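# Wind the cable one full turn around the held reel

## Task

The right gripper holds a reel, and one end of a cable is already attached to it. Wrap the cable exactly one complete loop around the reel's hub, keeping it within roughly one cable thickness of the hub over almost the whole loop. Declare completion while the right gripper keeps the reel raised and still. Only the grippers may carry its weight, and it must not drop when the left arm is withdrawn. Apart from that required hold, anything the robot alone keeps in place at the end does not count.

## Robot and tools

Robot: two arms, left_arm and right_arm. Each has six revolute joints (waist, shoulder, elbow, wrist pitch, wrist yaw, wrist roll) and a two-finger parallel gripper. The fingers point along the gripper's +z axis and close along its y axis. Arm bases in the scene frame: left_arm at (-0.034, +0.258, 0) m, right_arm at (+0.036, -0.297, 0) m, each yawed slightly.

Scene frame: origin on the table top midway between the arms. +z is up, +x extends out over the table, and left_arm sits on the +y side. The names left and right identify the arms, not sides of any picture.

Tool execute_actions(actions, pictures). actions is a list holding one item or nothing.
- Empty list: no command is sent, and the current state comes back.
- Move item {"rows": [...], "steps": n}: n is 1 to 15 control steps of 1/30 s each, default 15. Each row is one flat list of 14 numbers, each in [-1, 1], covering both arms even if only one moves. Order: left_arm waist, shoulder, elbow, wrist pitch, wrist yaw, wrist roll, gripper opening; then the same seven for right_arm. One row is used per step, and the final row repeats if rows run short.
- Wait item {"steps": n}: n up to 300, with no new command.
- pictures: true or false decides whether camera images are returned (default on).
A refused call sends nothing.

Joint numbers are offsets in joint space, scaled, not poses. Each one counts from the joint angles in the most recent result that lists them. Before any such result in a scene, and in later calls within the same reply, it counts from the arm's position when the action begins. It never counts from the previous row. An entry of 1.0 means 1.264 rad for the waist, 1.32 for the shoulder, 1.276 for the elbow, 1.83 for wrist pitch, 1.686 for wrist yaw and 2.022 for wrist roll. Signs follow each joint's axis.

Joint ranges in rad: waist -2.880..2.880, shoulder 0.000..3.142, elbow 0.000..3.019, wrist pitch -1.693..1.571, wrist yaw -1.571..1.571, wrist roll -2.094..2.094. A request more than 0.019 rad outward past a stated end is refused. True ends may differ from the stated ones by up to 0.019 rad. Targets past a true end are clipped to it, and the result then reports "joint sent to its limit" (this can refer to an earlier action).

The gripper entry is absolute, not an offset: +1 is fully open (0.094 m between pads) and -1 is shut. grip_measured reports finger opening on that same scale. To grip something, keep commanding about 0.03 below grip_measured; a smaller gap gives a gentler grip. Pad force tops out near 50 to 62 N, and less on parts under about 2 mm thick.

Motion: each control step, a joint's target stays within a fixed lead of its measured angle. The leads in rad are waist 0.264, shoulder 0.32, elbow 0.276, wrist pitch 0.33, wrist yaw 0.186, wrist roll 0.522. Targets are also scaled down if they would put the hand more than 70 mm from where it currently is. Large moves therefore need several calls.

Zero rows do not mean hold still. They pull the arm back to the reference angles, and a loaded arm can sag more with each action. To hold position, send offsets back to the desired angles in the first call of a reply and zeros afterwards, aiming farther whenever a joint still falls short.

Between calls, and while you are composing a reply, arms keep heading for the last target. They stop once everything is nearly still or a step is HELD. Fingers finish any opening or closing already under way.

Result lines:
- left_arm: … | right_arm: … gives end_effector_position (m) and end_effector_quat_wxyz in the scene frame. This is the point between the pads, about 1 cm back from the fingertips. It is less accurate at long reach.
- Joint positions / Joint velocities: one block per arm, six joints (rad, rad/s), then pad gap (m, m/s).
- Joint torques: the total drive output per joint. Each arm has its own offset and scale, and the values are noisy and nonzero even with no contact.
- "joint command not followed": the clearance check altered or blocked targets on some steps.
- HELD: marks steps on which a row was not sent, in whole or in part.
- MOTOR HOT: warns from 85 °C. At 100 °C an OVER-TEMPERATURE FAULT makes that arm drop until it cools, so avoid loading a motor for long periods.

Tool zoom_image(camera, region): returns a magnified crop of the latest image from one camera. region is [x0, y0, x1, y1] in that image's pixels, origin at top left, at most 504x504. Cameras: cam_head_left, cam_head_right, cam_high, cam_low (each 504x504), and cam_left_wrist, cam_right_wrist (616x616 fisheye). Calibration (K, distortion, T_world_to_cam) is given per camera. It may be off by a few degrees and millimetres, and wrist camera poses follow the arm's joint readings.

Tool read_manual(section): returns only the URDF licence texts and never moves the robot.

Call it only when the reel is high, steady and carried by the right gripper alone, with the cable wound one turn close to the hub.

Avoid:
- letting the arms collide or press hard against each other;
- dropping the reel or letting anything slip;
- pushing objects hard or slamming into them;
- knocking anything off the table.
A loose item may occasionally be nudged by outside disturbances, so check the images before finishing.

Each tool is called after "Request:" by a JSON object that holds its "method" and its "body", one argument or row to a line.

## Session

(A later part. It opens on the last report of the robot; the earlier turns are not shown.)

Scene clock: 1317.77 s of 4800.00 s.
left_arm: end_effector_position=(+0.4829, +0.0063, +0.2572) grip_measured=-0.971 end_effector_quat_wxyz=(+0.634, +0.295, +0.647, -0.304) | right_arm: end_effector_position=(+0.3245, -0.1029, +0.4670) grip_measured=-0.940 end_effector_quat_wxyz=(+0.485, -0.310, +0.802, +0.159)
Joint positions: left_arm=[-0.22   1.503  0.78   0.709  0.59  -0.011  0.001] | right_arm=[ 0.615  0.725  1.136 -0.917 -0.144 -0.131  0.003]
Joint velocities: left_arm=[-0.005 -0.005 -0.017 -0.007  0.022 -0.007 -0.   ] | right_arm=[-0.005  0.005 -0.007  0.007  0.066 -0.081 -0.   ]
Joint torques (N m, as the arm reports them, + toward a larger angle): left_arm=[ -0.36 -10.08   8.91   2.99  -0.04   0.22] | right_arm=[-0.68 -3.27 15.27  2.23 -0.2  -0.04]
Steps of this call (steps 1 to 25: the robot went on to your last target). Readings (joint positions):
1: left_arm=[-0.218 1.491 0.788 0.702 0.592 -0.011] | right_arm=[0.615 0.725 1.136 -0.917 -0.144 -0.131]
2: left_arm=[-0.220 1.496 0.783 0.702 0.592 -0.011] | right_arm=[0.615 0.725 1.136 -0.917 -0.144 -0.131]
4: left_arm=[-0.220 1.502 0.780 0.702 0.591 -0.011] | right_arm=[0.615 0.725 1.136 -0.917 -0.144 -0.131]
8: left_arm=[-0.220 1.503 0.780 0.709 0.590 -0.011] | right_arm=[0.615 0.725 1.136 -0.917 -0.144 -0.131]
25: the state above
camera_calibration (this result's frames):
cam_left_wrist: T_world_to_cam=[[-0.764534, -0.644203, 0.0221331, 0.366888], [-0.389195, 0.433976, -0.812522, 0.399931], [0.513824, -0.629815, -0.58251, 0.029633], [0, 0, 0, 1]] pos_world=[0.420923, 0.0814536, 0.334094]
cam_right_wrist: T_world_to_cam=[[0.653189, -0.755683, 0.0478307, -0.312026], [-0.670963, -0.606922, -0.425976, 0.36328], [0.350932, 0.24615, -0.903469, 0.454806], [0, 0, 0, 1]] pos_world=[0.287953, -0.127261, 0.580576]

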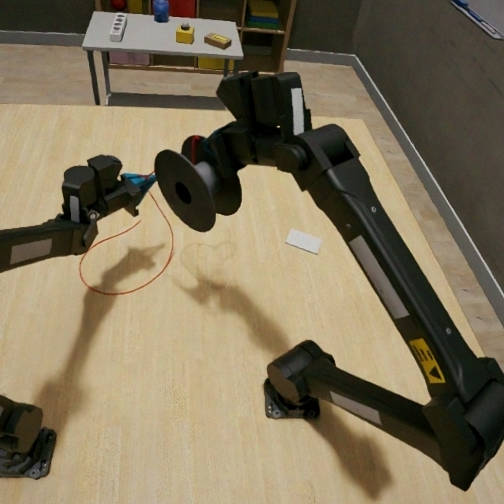

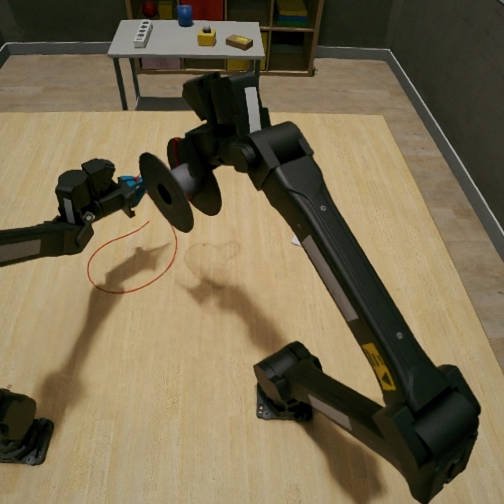

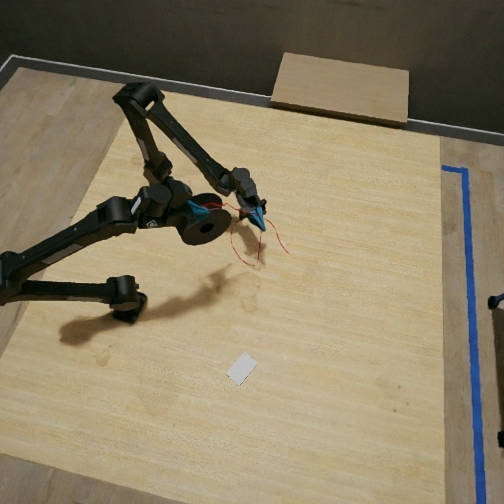

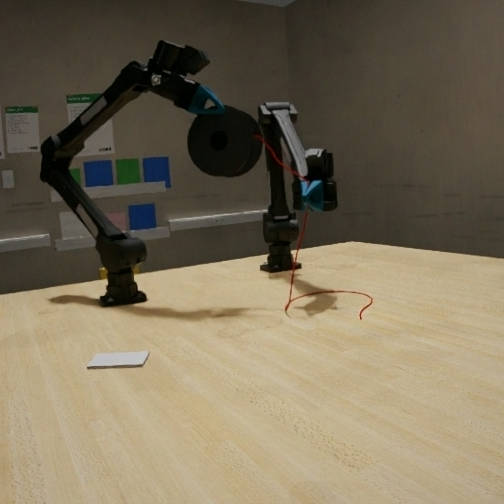

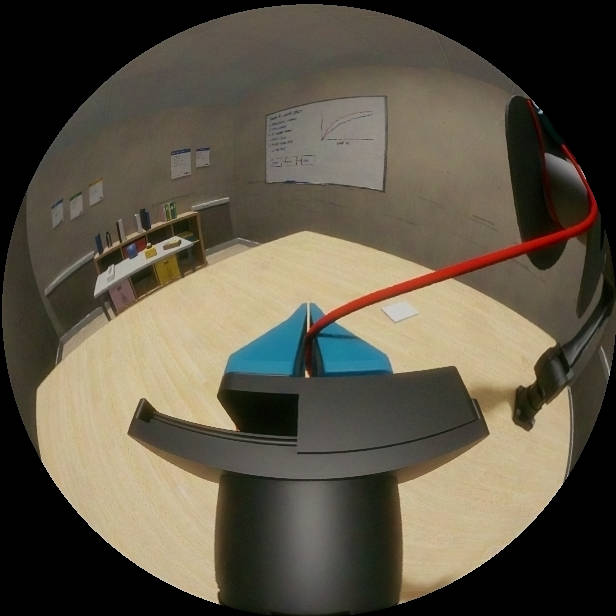

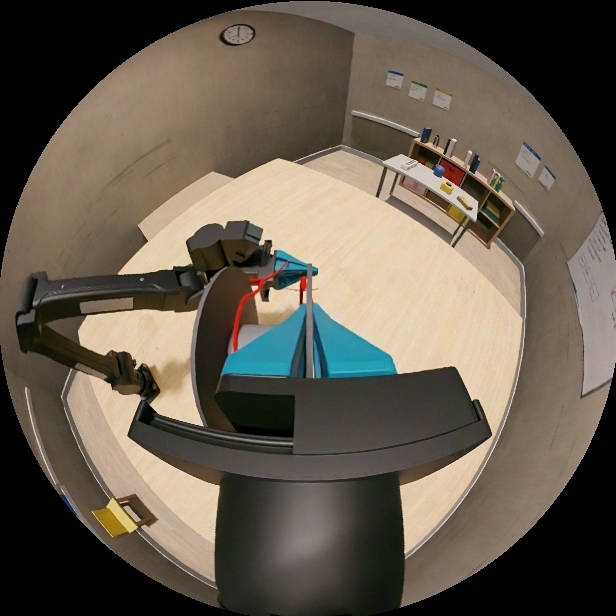

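Request:
{"method": "execute_actions", "body": {
  "actions": [
    {"rows":[
[-0.008,0.003,0.018,0.020,-0.006,0.0,-0.98,0,-0.008,0.03,0.008,0,0,-1],
[-0.015,0.007,0.010,0.028,-0.012,0.001,-0.98,0,-0.008,0.03,0.008,0,0,-1],
[-0.024,0.011,0.000,0.037,-0.018,0.001,-0.98,0,-0.008,0.03,0.008,0,0,-1],
[-0.033,0.015,-0.010,0.046,-0.025,0.002,-0.98,0,-0.008,0.03,0.008,0,0,-1],
[-0.042,0.019,-0.021,0.055,-0.032,0.002,-0.98,0,-0.008,0.03,0.008,0,0,-1],
[-0.051,0.023,-0.032,0.064,-0.038,0.002,-0.98,0,-0.008,0.03,0.008,0,0,-1],
[-0.059,0.026,-0.043,0.073,-0.045,0.003,-0.98,0,-0.008,0.03,0.008,0,0,-1],
[-0.068,0.030,-0.054,0.082,-0.051,0.003,-0.98,0,-0.008,0.03,0.008,0,0,-1],
[-0.077,0.034,-0.065,0.091,-0.058,0.004,-0.98,0,-0.008,0.03,0.008,0,0,-1],
[-0.085,0.038,-0.074,0.098,-0.064,0.004,-0.98,0,-0.008,0.03,0.008,0,0,-1],
[-0.092,0.041,-0.083,0.106,-0.070,0.004,-0.98,0,-0.008,0.03,0.008,0,0,-1],
[-0.099,0.044,-0.091,0.113,-0.075,0.005,-0.98,0,-0.008,0.03,0.008,0,0,-1],
[-0.105,0.047,-0.098,0.118,-0.079,0.005,-0.98,0,-0.008,0.03,0.008,0,0,-1],
[-0.108,0.048,-0.103,0.122,-0.081,0.005,-0.98,0,-0.008,0.03,0.008,0,0,-1],
[-0.110,0.049,-0.105,0.124,-0.083,0.005,-0.98,0,-0.008,0.03,0.008,0,0,-1]
],"steps":15}
  ],
  "pictures": false
}}

Request:
{"method": "execute_actions", "body": {
  "actions": [
    {"steps":25}
  ]
}}

Scene clock: 1351.30 s of 4800.00 s.
left_arm: end_effector_position=(+0.4388, -0.0323, +0.2181) grip_measured=-0.971 end_effector_quat_wxyz=(+0.644, +0.295, +0.639, -0.301) | right_arm: end_effector_position=(+0.3245, -0.1029, +0.4670) grip_measured=-0.940 end_effector_quat_wxyz=(+0.485, -0.310, +0.802, +0.159)
Joint positions: left_arm=[-0.347  1.543  0.659  0.896  0.457 -0.011  0.001] | right_arm=[ 0.615  0.725  1.136 -0.917 -0.144 -0.131  0.003]
Joint velocities: left_arm=[-0.19   0.2   -0.271  0.173 -0.095 -0.022 -0.001] | right_arm=[-0.005 -0.005 -0.002 -0.002  0.037  0.095 -0.001]
Joint torques (N m, as the arm reports them, + toward a larger angle): left_arm=[ 0.62 -8.87  7.78  3.23 -0.12  0.23] | right_arm=[ 0.01 -2.89 15.15  2.14 -0.26 -0.06]
Steps of this call (steps 1 to 15: the robot went on to your last target; steps 16 to 200: nothing new was sent; then 26.37 s passed at rest; steps 201 to 215: all 15 steps of this action). Readings (joint positions):
201: left_arm=[-0.220 1.503 0.780 0.712 0.586 -0.011] | right_arm=[0.615 0.725 1.136 -0.917 -0.144 -0.131]
202: left_arm=[-0.220 1.503 0.780 0.717 0.579 -0.011] | right_arm=[0.615 0.725 1.136 -0.917 -0.144 -0.131]
204: left_arm=[-0.226 1.503 0.779 0.740 0.558 -0.011] | right_arm=[0.615 0.725 1.136 -0.917 -0.144 -0.131]
208: left_arm=[-0.265 1.503 0.752 0.808 0.514 -0.011] | right_arm=[0.615 0.725 1.136 -0.917 -0.144 -0.131]
215: the state above

Scene clock: 1352.13 s of 4800.00 s.
left_arm: end_effector_position=(+0.4344, -0.0339, +0.2075) grip_measured=-0.971 end_effector_quat_wxyz=(+0.639, +0.295, +0.643, -0.302) | right_arm: end_effector_position=(+0.3245, -0.1029, +0.4670) grip_measured=-0.940 end_effector_quat_wxyz=(+0.485, -0.310, +0.802, +0.159)
Joint positions: left_arm=[-0.355  1.557  0.645  0.912  0.452 -0.011  0.001] | right_arm=[ 0.615  0.725  1.136 -0.917 -0.144 -0.131  0.003]
Joint velocities: left_arm=[-0.005 -0.005  0.002  0.002 -0.037 -0.007 -0.   ] | right_arm=[ 0.015 -0.015 -0.002  0.012 -0.022 -0.022 -0.   ]
Joint torques (N m, as the arm reports them, + toward a larger angle): left_arm=[-0.05 -9.25  7.59  3.01 -0.03  0.22] | right_arm=[-0.48 -2.39 15.23  2.18 -0.24 -0.03]
Steps of this call (steps 1 to 25: the robot went on to your last target). Readings (joint positions):
1: left_arm=[-0.352 1.549 0.652 0.900 0.455 -0.011] | right_arm=[0.615 0.725 1.136 -0.917 -0.144 -0.131]
2: left_arm=[-0.355 1.554 0.647 0.903 0.455 -0.011] | right_arm=[0.615 0.725 1.136 -0.917 -0.144 -0.131]
4: left_arm=[-0.355 1.557 0.645 0.904 0.453 -0.011] | right_arm=[0.615 0.725 1.136 -0.917 -0.144 -0.131]
8: left_arm=[-0.355 1.557 0.645 0.911 0.452 -0.011] | right_arm=[0.615 0.725 1.136 -0.917 -0.144 -0.131]
25: the state above
camera_calibration (this result's frames):
cam_left_wrist: T_world_to_cam=[[-0.762791, -0.64647, 0.015074, 0.305619], [-0.380622, 0.43002, -0.818663, 0.355537], [0.522759, -0.630206, -0.574076, -0.00538957], [0, 0, 0, 1]] pos_world=[0.371266, 0.0412893, 0.283364]
cam_right_wrist: T_world_to_cam=[[0.653189, -0.755683, 0.0478307, -0.312026], [-0.670963, -0.606922, -0.425976, 0.36328], [0.350932, 0.24615, -0.903469, 0.454806], [0, 0, 0, 1]] pos_world=[0.287953, -0.127261, 0.580576]

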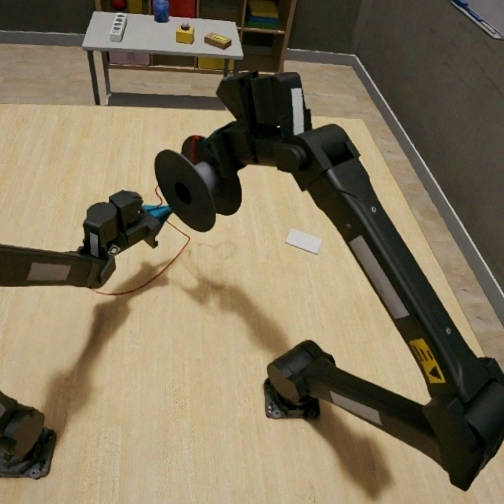

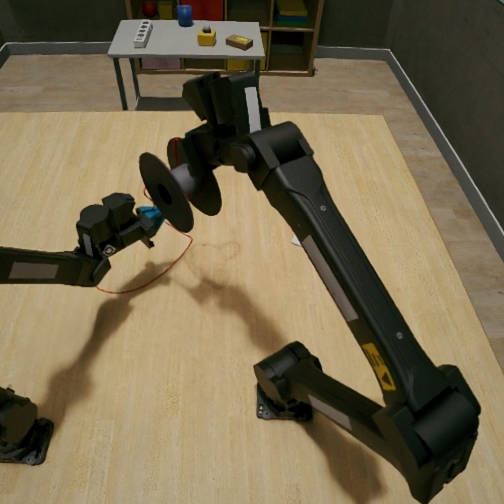

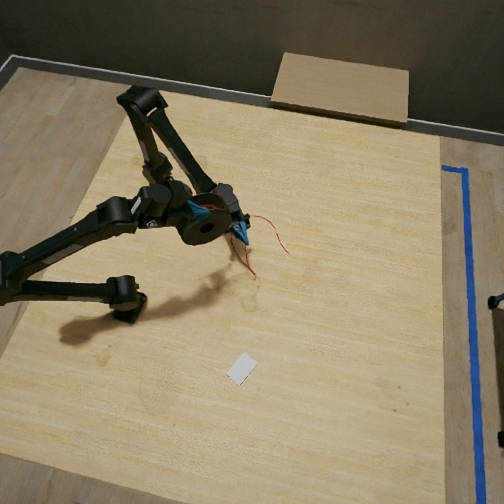

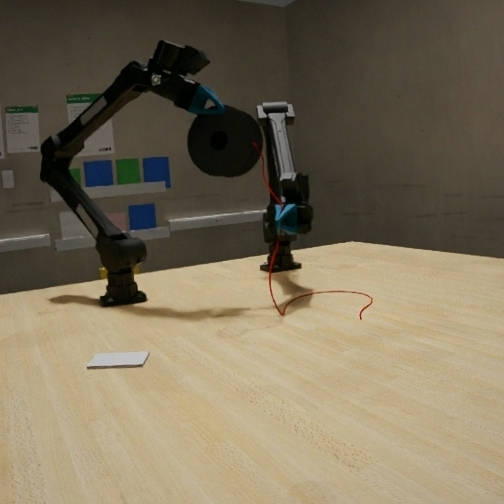

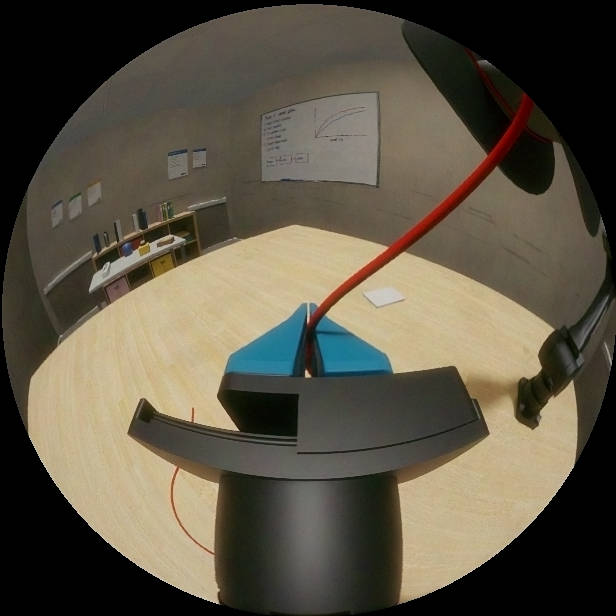

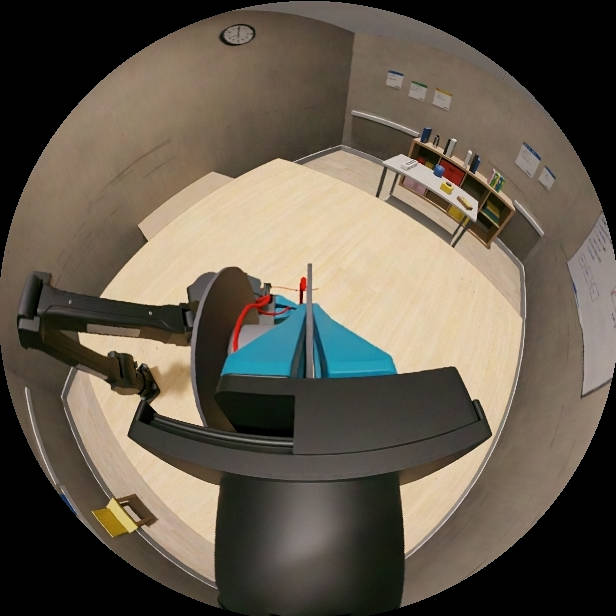

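Request:
{"method": "zoom_image", "body": {
  "camera": "cam_right_wrist",
  "region": [180, 230, 340, 390]
}}

Request:
{"method": "zoom_image", "body": {
  "camera": "cam_low",
  "region": [170, 80, 340, 250]
}}

Request:
{"method": "zoom_image", "body": {
  "camera": "cam_head_left",
  "region": [120, 120, 260, 260]
}}

Region (180, 230, 340, 390) of cam_right_wrist's 616x616 image, scaled by 3.150, with more detail than that image has.

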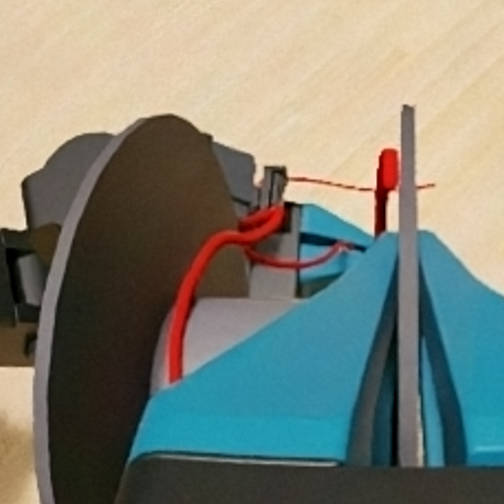

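Region (170, 80, 340, 250) of cam_low's 504x504 image, scaled by 2.965, with more detail than that image has.

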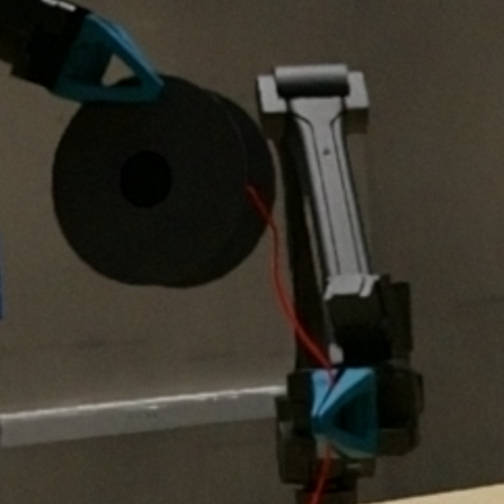

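Region (120, 120, 260, 260) of cam_head_left's 504x504 image, scaled by 3.600, with more detail than that image has.

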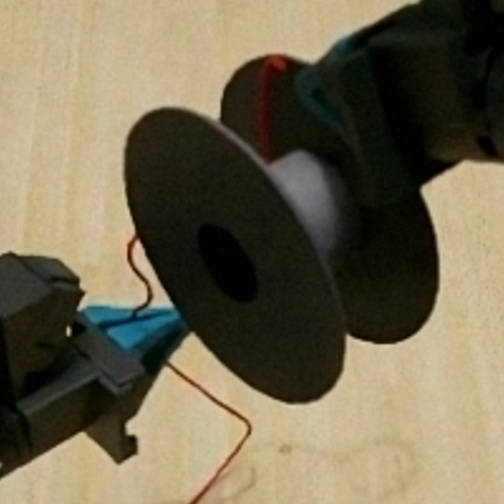

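Request:
{"method": "execute_actions", "body": {
  "actions": [
    {"rows":[
[-0.009,0.005,0.020,0.020,-0.007,0.0,-0.98,0,-0.008,0.03,0.008,0,0,-1],
[-0.018,0.010,0.013,0.027,-0.013,0.001,-0.98,0,-0.008,0.03,0.008,0,0,-1],
[-0.028,0.015,0.005,0.035,-0.020,0.001,-0.98,0,-0.008,0.03,0.008,0,0,-1],
[-0.038,0.021,-0.004,0.043,-0.028,0.002,-0.98,0,-0.008,0.03,0.008,0,0,-1],
[-0.048,0.026,-0.013,0.051,-0.035,0.002,-0.98,0,-0.008,0.03,0.008,0,0,-1],
[-0.058,0.032,-0.021,0.060,-0.043,0.002,-0.98,0,-0.008,0.03,0.008,0,0,-1],
[-0.068,0.037,-0.030,0.068,-0.050,0.003,-0.98,0,-0.008,0.03,0.008,0,0,-1],
[-0.078,0.043,-0.039,0.076,-0.058,0.003,-0.98,0,-0.008,0.03,0.008,0,0,-1],
[-0.088,0.048,-0.048,0.084,-0.065,0.004,-0.98,0,-0.008,0.03,0.008,0,0,-1],
[-0.097,0.053,-0.056,0.091,-0.072,0.004,-0.98,0,-0.008,0.03,0.008,0,0,-1],
[-0.106,0.058,-0.063,0.098,-0.078,0.004,-0.98,0,-0.008,0.03,0.008,0,0,-1],
[-0.113,0.062,-0.070,0.104,-0.084,0.005,-0.98,0,-0.008,0.03,0.008,0,0,-1],
[-0.120,0.066,-0.075,0.109,-0.088,0.005,-0.98,0,-0.008,0.03,0.008,0,0,-1],
[-0.124,0.068,-0.079,0.112,-0.091,0.005,-0.98,0,-0.008,0.03,0.008,0,0,-1],
[-0.126,0.069,-0.081,0.114,-0.093,0.005,-0.98,0,-0.008,0.03,0.008,0,0,-1]
],"steps":15}
  ],
  "pictures": false
}}

Request:
{"method": "execute_actions", "body": {
  "actions": [
    {"steps":25}
  ]
}}

Scene clock: 1382.20 s of 4800.00 s.
left_arm: end_effector_position=(+0.3860, -0.0706, +0.1710) grip_measured=-0.971 end_effector_quat_wxyz=(+0.643, +0.294, +0.640, -0.301) | right_arm: end_effector_position=(+0.3245, -0.1029, +0.4670) grip_measured=-0.940 end_effector_quat_wxyz=(+0.485, -0.310, +0.802, +0.159)
Joint positions: left_arm=[-0.502  1.626  0.553  1.082  0.303 -0.01   0.001] | right_arm=[ 0.615  0.725  1.136 -0.917 -0.144 -0.131  0.003]
Joint velocities: left_arm=[-0.19   0.21  -0.232  0.139 -0.037 -0.007  0.   ] | right_arm=[-0.005 -0.024 -0.012 -0.002 -0.007 -0.051  0.   ]
Joint torques (N m, as the arm reports them, + toward a larger angle): left_arm=[-0.39 -8.97  6.52  3.1  -0.2   0.22] | right_arm=[-0.6  -3.24 15.03  2.34 -0.17 -0.11]
Steps of this call (steps 1 to 15: the robot went on to your last target; steps 16 to 200: nothing new was sent; then 22.90 s passed at rest; steps 201 to 215: all 15 steps of this action). Readings (joint positions):
201: left_arm=[-0.355 1.557 0.645 0.914 0.448 -0.011] | right_arm=[0.615 0.725 1.136 -0.917 -0.144 -0.131]
202: left_arm=[-0.356 1.557 0.645 0.919 0.439 -0.011] | right_arm=[0.615 0.725 1.136 -0.917 -0.144 -0.131]
204: left_arm=[-0.363 1.558 0.645 0.940 0.416 -0.011] | right_arm=[0.615 0.725 1.136 -0.917 -0.144 -0.131]
208: left_arm=[-0.410 1.569 0.630 1.002 0.366 -0.011] | right_arm=[0.615 0.725 1.136 -0.917 -0.144 -0.131]
215: the state above

Scene clock: 1383.03 s of 4800.00 s.
left_arm: end_effector_position=(+0.3810, -0.0717, +0.1638) grip_measured=-0.971 end_effector_quat_wxyz=(+0.639, +0.296, +0.642, -0.302) | right_arm: end_effector_position=(+0.3245, -0.1029, +0.4670) grip_measured=-0.940 end_effector_quat_wxyz=(+0.485, -0.310, +0.802, +0.159)
Joint positions: left_arm=[-0.51   1.638  0.541  1.097  0.298 -0.01   0.001] | right_arm=[ 0.615  0.725  1.136 -0.917 -0.144 -0.131  0.003]
Joint velocities: left_arm=[-0.005 -0.005  0.007 -0.012  0.051  0.066 -0.001] | right_arm=[ 0.005 -0.005  0.002 -0.017  0.095 -0.007 -0.001]
Joint torques (N m, as the arm reports them, + toward a larger angle): left_arm=[-0.12 -8.74  6.04  3.05 -0.05  0.22] | right_arm=[-1.1  -2.85 15.2   2.23 -0.19  0.02]
Steps of this call (steps 1 to 25: the robot went on to your last target). Readings (joint positions):
1: left_arm=[-0.507 1.632 0.547 1.085 0.301 -0.010] | right_arm=[0.615 0.725 1.136 -0.917 -0.144 -0.131]
2: left_arm=[-0.510 1.636 0.543 1.087 0.300 -0.010] | right_arm=[0.615 0.725 1.136 -0.917 -0.144 -0.131]
4: left_arm=[-0.510 1.638 0.541 1.090 0.298 -0.010] | right_arm=[0.615 0.725 1.136 -0.917 -0.144 -0.131]
8: left_arm=[-0.510 1.638 0.541 1.096 0.298 -0.010] | right_arm=[0.615 0.725 1.136 -0.917 -0.144 -0.131]
25: the state above
camera_calibration (this result's frames):
cam_left_wrist: T_world_to_cam=[[-0.763052, -0.646178, 0.0143497, 0.241356], [-0.379643, 0.43012, -0.819065, 0.315369], [0.523089, -0.630437, -0.573521, -0.0266436], [0, 0, 0, 1]] pos_world=[0.317832, 0.00351507, 0.239563]
cam_right_wrist: T_world_to_cam=[[0.653189, -0.755683, 0.0478307, -0.312026], [-0.670963, -0.606922, -0.425976, 0.36328], [0.350932, 0.24615, -0.903469, 0.454806], [0, 0, 0, 1]] pos_world=[0.287953, -0.127261, 0.580576]

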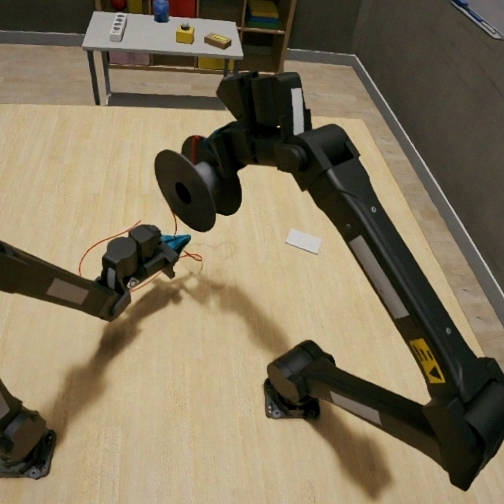

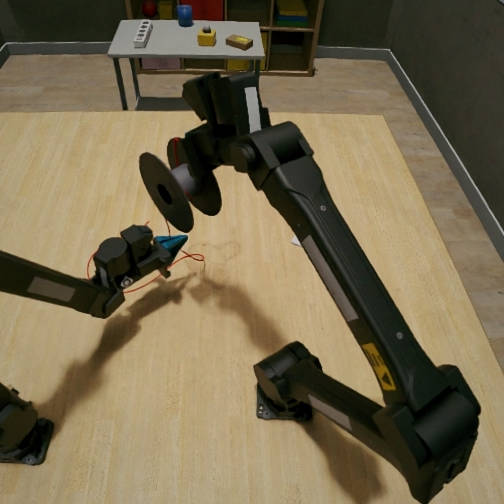

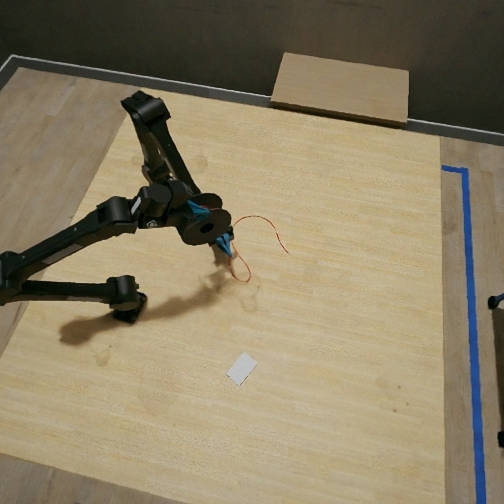

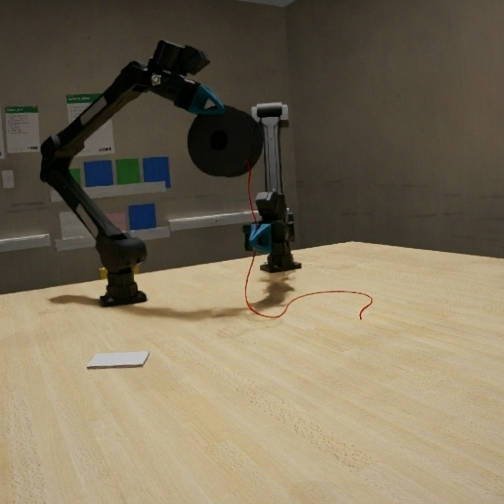

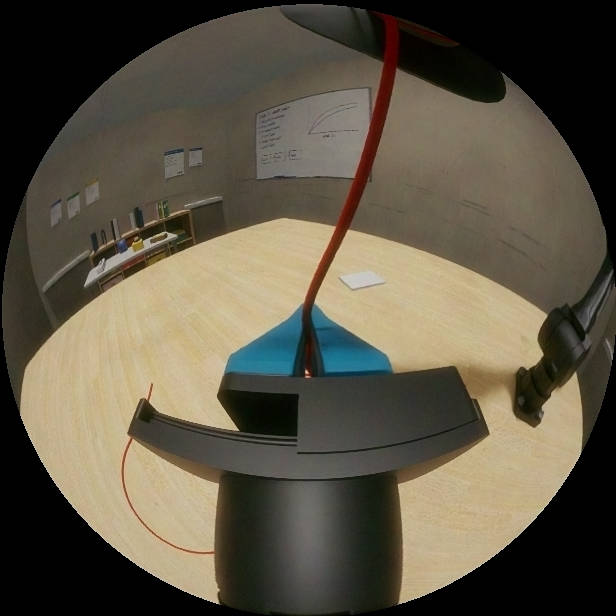

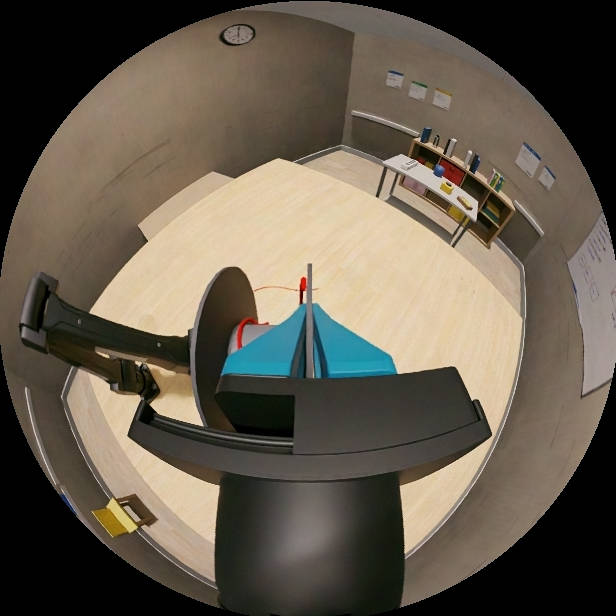

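Request:
{"method": "zoom_image", "body": {
  "camera": "cam_right_wrist",
  "region": [180, 240, 340, 390]
}}

Request:
{"method": "zoom_image", "body": {
  "camera": "cam_low",
  "region": [170, 80, 340, 270]
}}

Request:
{"method": "zoom_image", "body": {
  "camera": "cam_head_left",
  "region": [120, 120, 260, 280]
}}

Region (180, 240, 340, 390) of cam_right_wrist's 616x616 image, scaled by 3.150, with more detail than that image has; it fills the top 472 rows of this view, and the rest is white.

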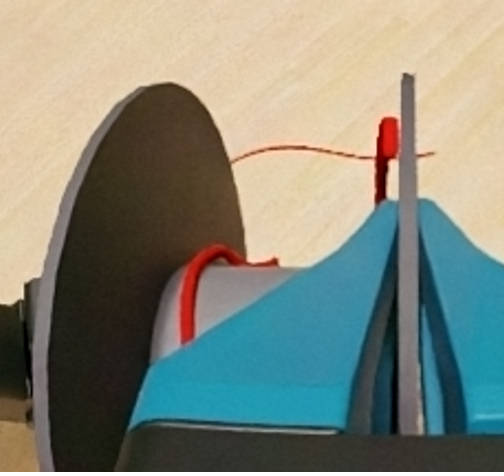

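Region (170, 80, 340, 270) of cam_low's 504x504 image, scaled by 2.653, with more detail than that image has; it fills the left 451 columns of this view, and the rest is white.

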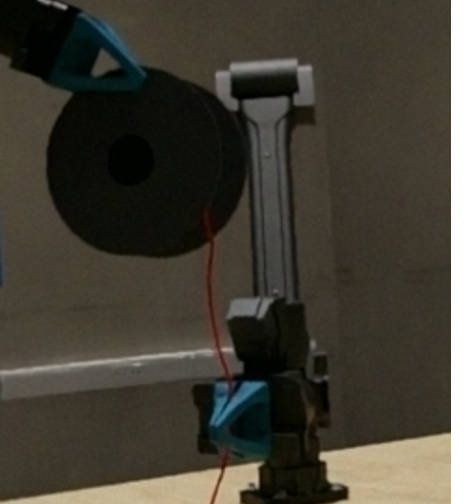

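Region (120, 120, 260, 280) of cam_head_left's 504x504 image, scaled by 3.150, with more detail than that image has; it fills the left 441 columns of this view, and the rest is white.

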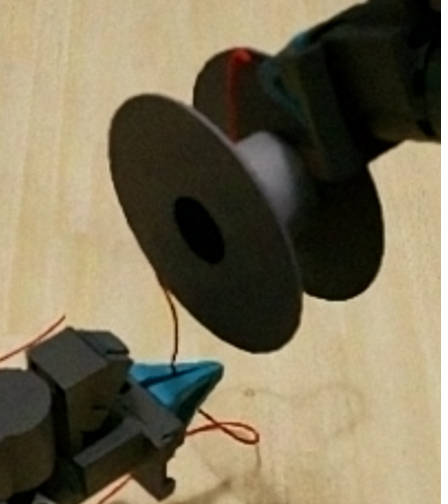

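Request:
{"method": "execute_actions", "body": {
  "actions": [
    {"rows":[
[-0.005,0.008,0.020,0.015,-0.004,0.0,-0.98,0,-0.008,0.03,0.008,0,0,-1],
[-0.010,0.009,0.017,0.017,-0.007,0.001,-0.98,0,-0.008,0.03,0.008,0,0,-1],
[-0.015,0.011,0.014,0.018,-0.011,0.001,-0.98,0,-0.008,0.03,0.008,0,0,-1],
[-0.020,0.012,0.011,0.020,-0.015,0.002,-0.98,0,-0.008,0.03,0.008,0,0,-1],
[-0.025,0.013,0.008,0.022,-0.019,0.002,-0.98,0,-0.008,0.03,0.008,0,0,-1],
[-0.031,0.015,0.004,0.024,-0.023,0.002,-0.98,0,-0.008,0.03,0.008,0,0,-1],
[-0.036,0.016,0.001,0.026,-0.027,0.003,-0.98,0,-0.008,0.03,0.008,0,0,-1],
[-0.042,0.017,-0.002,0.028,-0.031,0.003,-0.98,0,-0.008,0.03,0.008,0,0,-1],
[-0.047,0.019,-0.006,0.030,-0.035,0.004,-0.98,0,-0.008,0.03,0.008,0,0,-1],
[-0.052,0.020,-0.009,0.032,-0.039,0.004,-0.98,0,-0.008,0.03,0.008,0,0,-1],
[-0.056,0.022,-0.012,0.034,-0.042,0.004,-0.98,0,-0.008,0.03,0.008,0,0,-1],
[-0.060,0.023,-0.014,0.035,-0.045,0.005,-0.98,0,-0.008,0.03,0.008,0,0,-1],
[-0.064,0.024,-0.017,0.036,-0.047,0.005,-0.98,0,-0.008,0.03,0.008,0,0,-1],
[-0.066,0.024,-0.018,0.037,-0.049,0.005,-0.98,0,-0.008,0.03,0.008,0,0,-1],
[-0.067,0.025,-0.019,0.038,-0.050,0.005,-0.98,0,-0.008,0.03,0.008,0,0,-1]
],"steps":15}
  ],
  "pictures": false
}}

Request:
{"method": "execute_actions", "body": {
  "actions": [
    {"steps":25}
  ]
}}

Scene clock: 1405.30 s of 4800.00 s.
left_arm: end_effector_position=(+0.3643, -0.0899, +0.1662) grip_measured=-0.971 end_effector_quat_wxyz=(+0.649, +0.291, +0.635, -0.301) | right_arm: end_effector_position=(+0.3245, -0.1029, +0.4670) grip_measured=-0.940 end_effector_quat_wxyz=(+0.485, -0.310, +0.802, +0.159)
Joint positions: left_arm=[-0.581  1.644  0.53   1.139  0.218 -0.01   0.001] | right_arm=[ 0.615  0.725  1.136 -0.917 -0.144 -0.131  0.003]
Joint velocities: left_arm=[-0.112  0.044 -0.115  0.046 -0.066 -0.022  0.001] | right_arm=[-0.005  0.005 -0.007  0.002  0.007 -0.007 -0.   ]
Joint torques (N m, as the arm reports them, + toward a larger angle): left_arm=[-0.47 -7.2   5.3   3.26 -0.06  0.22] | right_arm=[-0.65 -2.99 15.22  2.19 -0.23 -0.07]
Steps of this call (steps 1 to 15: the robot went on to your last target; steps 16 to 200: nothing new was sent; then 15.10 s passed at rest; steps 201 to 215: all 15 steps of this action). Readings (joint positions):
201: left_arm=[-0.510 1.638 0.541 1.097 0.296 -0.010] | right_arm=[0.615 0.725 1.136 -0.917 -0.144 -0.131]
202: left_arm=[-0.510 1.638 0.541 1.099 0.292 -0.010] | right_arm=[0.615 0.725 1.136 -0.917 -0.144 -0.131]
204: left_arm=[-0.512 1.638 0.541 1.103 0.280 -0.010] | right_arm=[0.615 0.725 1.136 -0.917 -0.144 -0.131]
208: left_arm=[-0.532 1.638 0.541 1.116 0.253 -0.010] | right_arm=[0.615 0.725 1.136 -0.917 -0.144 -0.131]
215: the state above

Scene clock: 1406.13 s of 4800.00 s.
left_arm: end_effector_position=(+0.3613, -0.0901, +0.1613) grip_measured=-0.971 end_effector_quat_wxyz=(+0.646, +0.292, +0.638, -0.301) | right_arm: end_effector_position=(+0.3245, -0.1029, +0.4670) grip_measured=-0.940 end_effector_quat_wxyz=(+0.485, -0.310, +0.802, +0.159)
Joint positions: left_arm=[-0.586  1.65   0.523  1.142  0.216 -0.01   0.001] | right_arm=[ 0.615  0.725  1.136 -0.917 -0.144 -0.131  0.003]
Joint velocities: left_arm=[-0.015  0.015 -0.012  0.007 -0.081 -0.051 -0.   ] | right_arm=[ 0.005 -0.005  0.012  0.012  0.007 -0.022  0.   ]
Joint torques (N m, as the arm reports them, + toward a larger angle): left_arm=[-0.54 -7.78  5.27  3.05 -0.05  0.22] | right_arm=[-0.94 -2.9  15.24  2.18 -0.23 -0.05]
Steps of this call (steps 1 to 15: the robot went on to your last target; steps 16 to 25: nothing new was sent). Readings (joint positions):
1: left_arm=[-0.584 1.646 0.527 1.140 0.217 -0.010] | right_arm=[0.615 0.725 1.136 -0.917 -0.144 -0.131]
2: left_arm=[-0.585 1.647 0.525 1.140 0.217 -0.010] | right_arm=[0.615 0.725 1.136 -0.917 -0.144 -0.131]
4: left_arm=[-0.586 1.650 0.523 1.141 0.216 -0.010] | right_arm=[0.615 0.725 1.136 -0.917 -0.144 -0.131]
8: left_arm=[-0.586 1.650 0.523 1.142 0.216 -0.010] | right_arm=[0.615 0.725 1.136 -0.917 -0.144 -0.131]
25: the state above
All arms were judged still, so your last target was given up. Only a new action makes them travel on or press farther. Fingers that are still opening or closing keep moving.
camera_calibration (this result's frames):
cam_left_wrist: T_world_to_cam=[[-0.759252, -0.650703, 0.0110631, 0.213235], [-0.372012, 0.419997, -0.827774, 0.311485], [0.533988, -0.632605, -0.560953, -0.0354947], [0, 0, 0, 1]] pos_world=[0.296729, -0.0145243, 0.235569]
cam_right_wrist: T_world_to_cam=[[0.653189, -0.755683, 0.0478307, -0.312026], [-0.670963, -0.606922, -0.425976, 0.36328], [0.350932, 0.24615, -0.903469, 0.454806], [0, 0, 0, 1]] pos_world=[0.287953, -0.127261, 0.580576]

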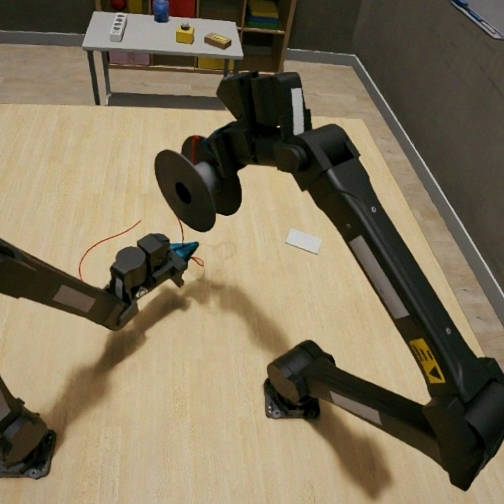

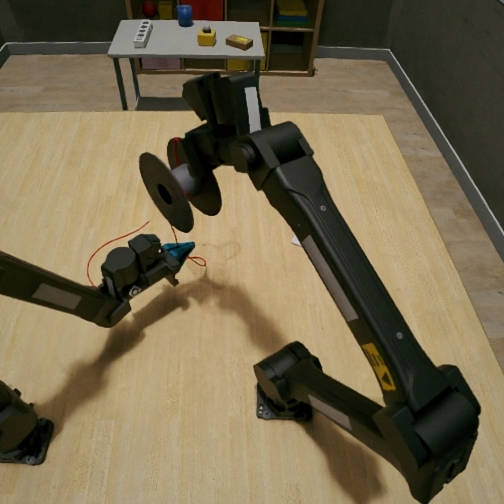

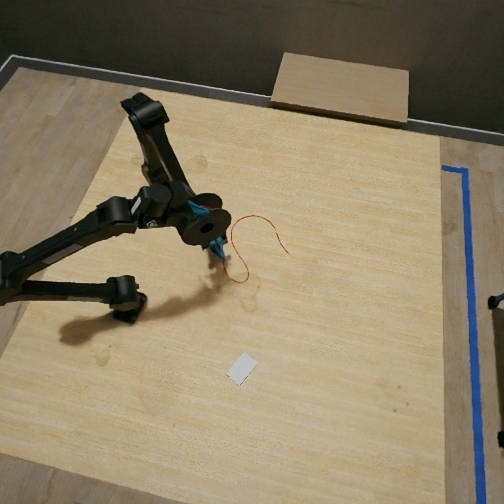

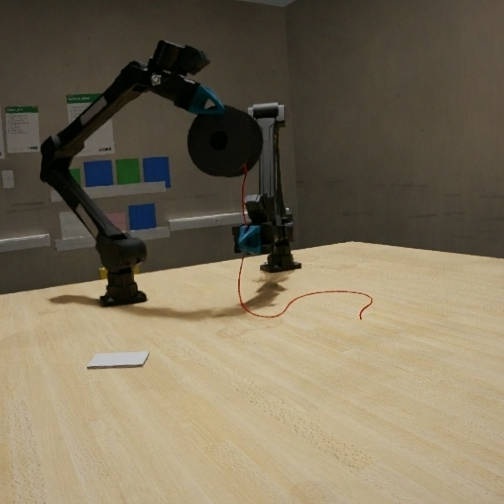

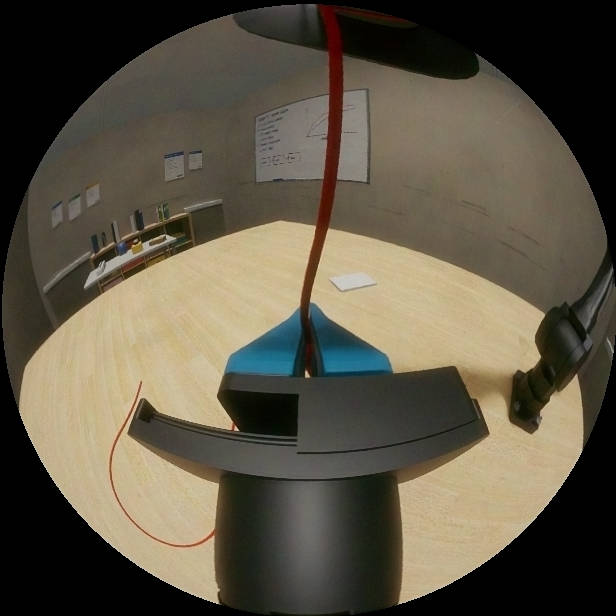

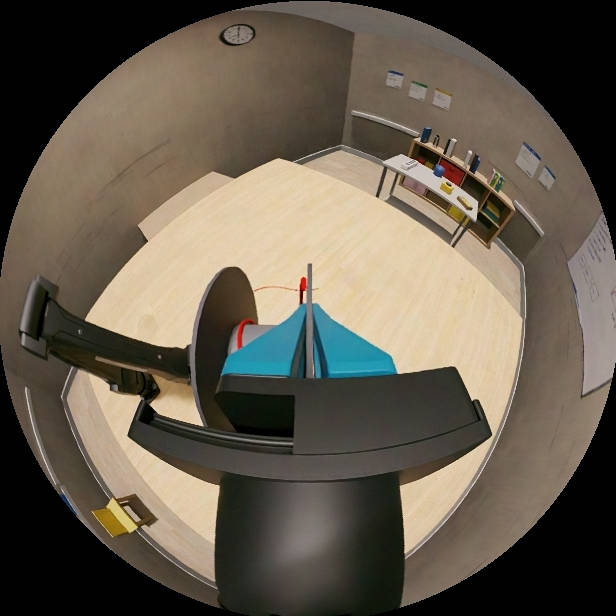

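Request:
{"method": "zoom_image", "body": {
  "camera": "cam_right_wrist",
  "region": [190, 250, 340, 390]
}}

Request:
{"method": "zoom_image", "body": {
  "camera": "cam_head_right",
  "region": [120, 110, 260, 270]
}}

Request:
{"method": "zoom_image", "body": {
  "camera": "cam_left_wrist",
  "region": [200, 0, 520, 200]
}}

Region (190, 250, 340, 390) of cam_right_wrist's 616x616 image, scaled by 3.360, with more detail than that image has; it fills the top 470 rows of this view, and the rest is white.

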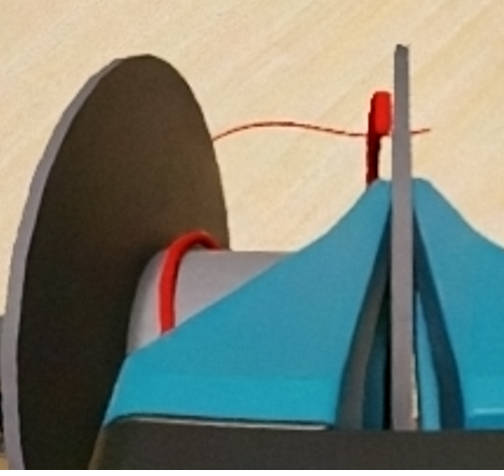

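Region (120, 110, 260, 270) of cam_head_right's 504x504 image, scaled by 3.150, with more detail than that image has; it fills the left 441 columns of this view, and the rest is white.

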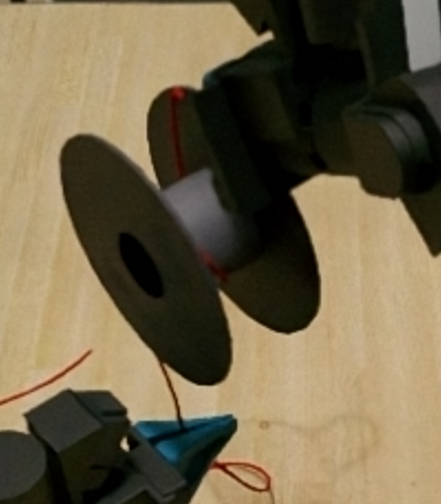

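Region (200, 0, 520, 200) of cam_left_wrist's 616x616 image, scaled by 1.575, with more detail than that image has; it fills the top 315 rows of this view, and the rest is white.

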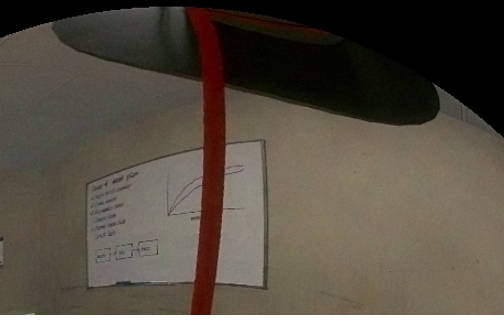

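Request:
{"method": "execute_actions", "body": {
  "actions": [
    {"rows":[
[0,0.008,0.022,0.012,0,0,-0.9,0,-0.008,0.03,0.008,0,0,-1],
[0,0.008,0.022,0.012,0,0,-0.8,0,-0.008,0.03,0.008,0,0,-1],
[0,0.008,0.022,0.012,0,0,-0.65,0,-0.008,0.03,0.008,0,0,-1],
[0,0.008,0.022,0.012,0,0,-0.45,0,-0.008,0.03,0.008,0,0,-1],
[0,0.008,0.022,0.012,0,0,-0.2,0,-0.008,0.03,0.008,0,0,-1],
[0,0.008,0.022,0.012,0,0,0.05,0,-0.008,0.03,0.008,0,0,-1],
[0,0.008,0.022,0.012,0,0,0.3,0,-0.008,0.03,0.008,0,0,-1],
[0,0.008,0.022,0.012,0,0,0.55,0,-0.008,0.03,0.008,0,0,-1],
[0,0.008,0.022,0.012,0,0,0.8,0,-0.008,0.03,0.008,0,0,-1],
[0,0.008,0.022,0.012,0,0,1,0,-0.008,0.03,0.008,0,0,-1]
],"steps":15}
  ],
  "pictures": false
}}

Request:
{"method": "execute_actions", "body": {
  "actions": [
    {"steps":25}
  ]
}}

Scene clock: 1448.17 s of 4800.00 s.
left_arm: end_effector_position=(+0.3613, -0.0901, +0.1613) grip_measured=+1.000 end_effector_quat_wxyz=(+0.646, +0.292, +0.638, -0.301) | right_arm: end_effector_position=(+0.3245, -0.1029, +0.4670) grip_measured=-0.940 end_effector_quat_wxyz=(+0.485, -0.310, +0.802, +0.159)
Joint positions: left_arm=[-0.586  1.65   0.523  1.142  0.216 -0.01   0.094] | right_arm=[ 0.615  0.725  1.136 -0.917 -0.144 -0.131  0.003]
Joint velocities: left_arm=[ 0.005  0.005 -0.002  0.012 -0.037  0.022  0.   ] | right_arm=[-0.015 -0.005 -0.012  0.002 -0.007 -0.022  0.   ]
Joint torques (N m, as the arm reports them, + toward a larger angle): left_arm=[ 0.18 -8.51  8.18  2.97  0.05  0.11] | right_arm=[-0.65 -3.09 15.03  2.27 -0.18 -0.04]
Steps of this call (steps 1 to 180: nothing new was sent; then 35.53 s passed at rest; steps 181 to 195: all 15 steps of this action). Readings (joint positions):
181: left_arm=[-0.586 1.650 0.523 1.142 0.216 -0.010] | right_arm=[0.615 0.725 1.136 -0.917 -0.144 -0.131]
182: left_arm=[-0.586 1.650 0.523 1.142 0.216 -0.010] | right_arm=[0.615 0.725 1.136 -0.917 -0.144 -0.131]
184: left_arm=[-0.586 1.650 0.523 1.142 0.216 -0.010] | right_arm=[0.615 0.725 1.136 -0.917 -0.144 -0.131]
188: left_arm=[-0.586 1.650 0.523 1.142 0.216 -0.010] | right_arm=[0.615 0.725 1.136 -0.917 -0.144 -0.131]
195: the state above

Scene clock: 1449.00 s of 4800.00 s.
left_arm: end_effector_position=(+0.3613, -0.0901, +0.1613) grip_measured=+1.000 end_effector_quat_wxyz=(+0.646, +0.292, +0.638, -0.301) | right_arm: end_effector_position=(+0.3245, -0.1029, +0.4670) grip_measured=-0.940 end_effector_quat_wxyz=(+0.485, -0.310, +0.802, +0.159)
Joint positions: left_arm=[-0.586  1.65   0.523  1.142  0.216 -0.01   0.094] | right_arm=[ 0.615  0.725  1.136 -0.917 -0.144 -0.131  0.003]
Joint velocities: left_arm=[ 0.005 -0.015 -0.002 -0.022  0.037  0.066  0.   ] | right_arm=[-0.024  0.005 -0.017 -0.007  0.007  0.037 -0.001]
Joint torques (N m, as the arm reports them, + toward a larger angle): left_arm=[ 0.17 -8.68  8.13  2.92  0.05  0.12] | right_arm=[-0.6  -2.54 15.2   2.35 -0.2  -0.06]
Steps of this call (steps 1 to 15: the robot went on to your last target; steps 16 to 25: nothing new was sent). Readings (joint positions):
1: left_arm=[-0.586 1.650 0.523 1.142 0.216 -0.010] | right_arm=[0.615 0.725 1.136 -0.917 -0.144 -0.131]
2: left_arm=[-0.586 1.650 0.523 1.142 0.216 -0.010] | right_arm=[0.615 0.725 1.136 -0.917 -0.144 -0.131]
4: left_arm=[-0.586 1.650 0.523 1.142 0.216 -0.010] | right_arm=[0.615 0.725 1.136 -0.917 -0.144 -0.131]
8: left_arm=[-0.586 1.650 0.523 1.142 0.216 -0.010] | right_arm=[0.615 0.725 1.136 -0.917 -0.144 -0.131]
25: the state above
All arms were judged still, so your last target was given up. Only a new action makes them travel on or press farther. Fingers that are still opening or closing keep moving.
camera_calibration (this result's frames):
cam_left_wrist: T_world_to_cam=[[-0.759252, -0.650703, 0.0110631, 0.213235], [-0.372012, 0.419997, -0.827774, 0.311485], [0.533988, -0.632605, -0.560953, -0.0354947], [0, 0, 0, 1]] pos_world=[0.296729, -0.0145243, 0.235569]
cam_right_wrist: T_world_to_cam=[[0.653189, -0.755683, 0.0478307, -0.312026], [-0.670963, -0.606922, -0.425976, 0.36328], [0.350932, 0.24615, -0.903469, 0.454806], [0, 0, 0, 1]] pos_world=[0.287953, -0.127261, 0.580576]

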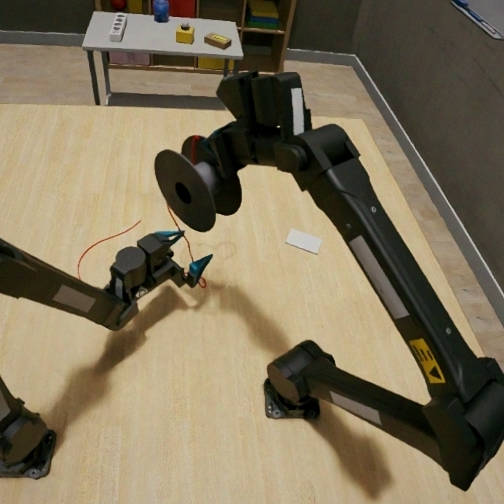

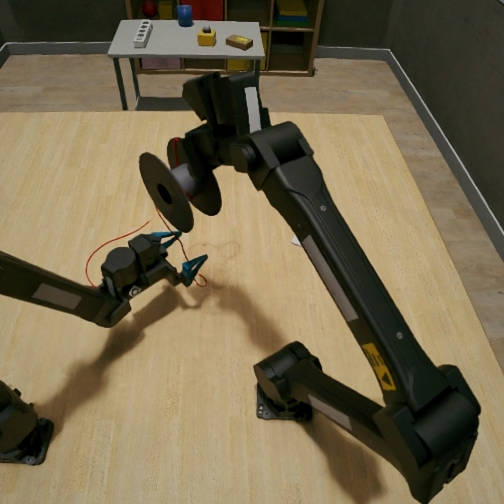

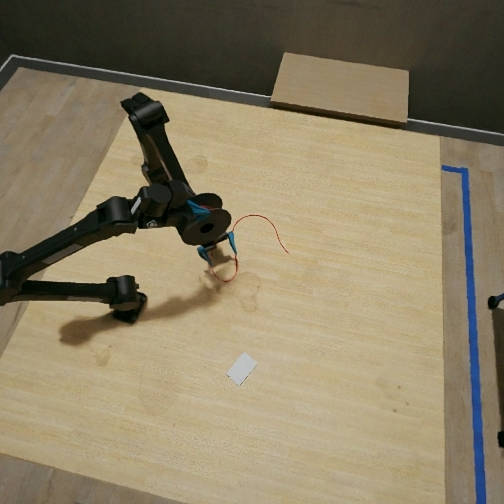

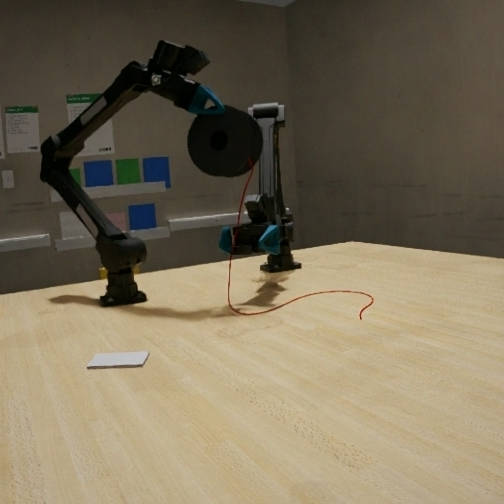

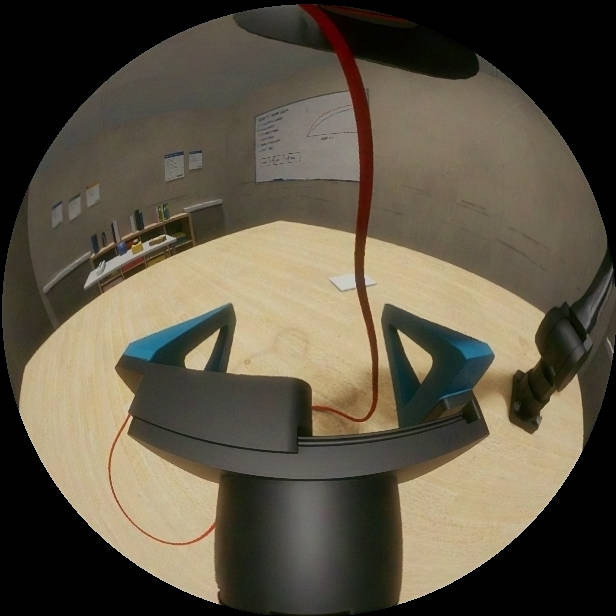

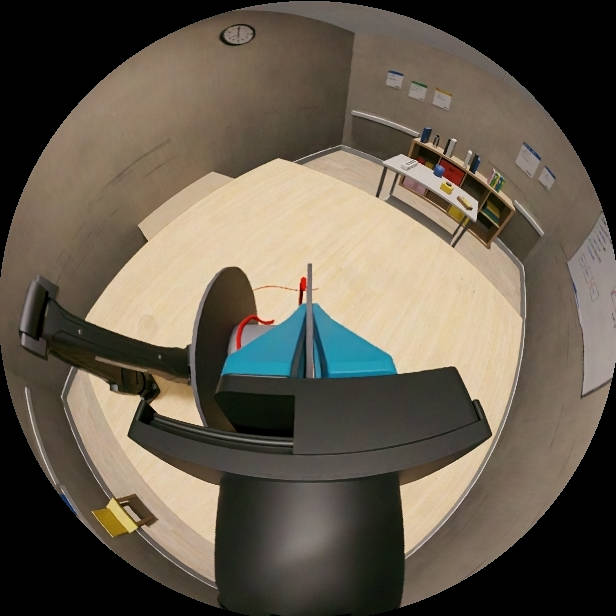

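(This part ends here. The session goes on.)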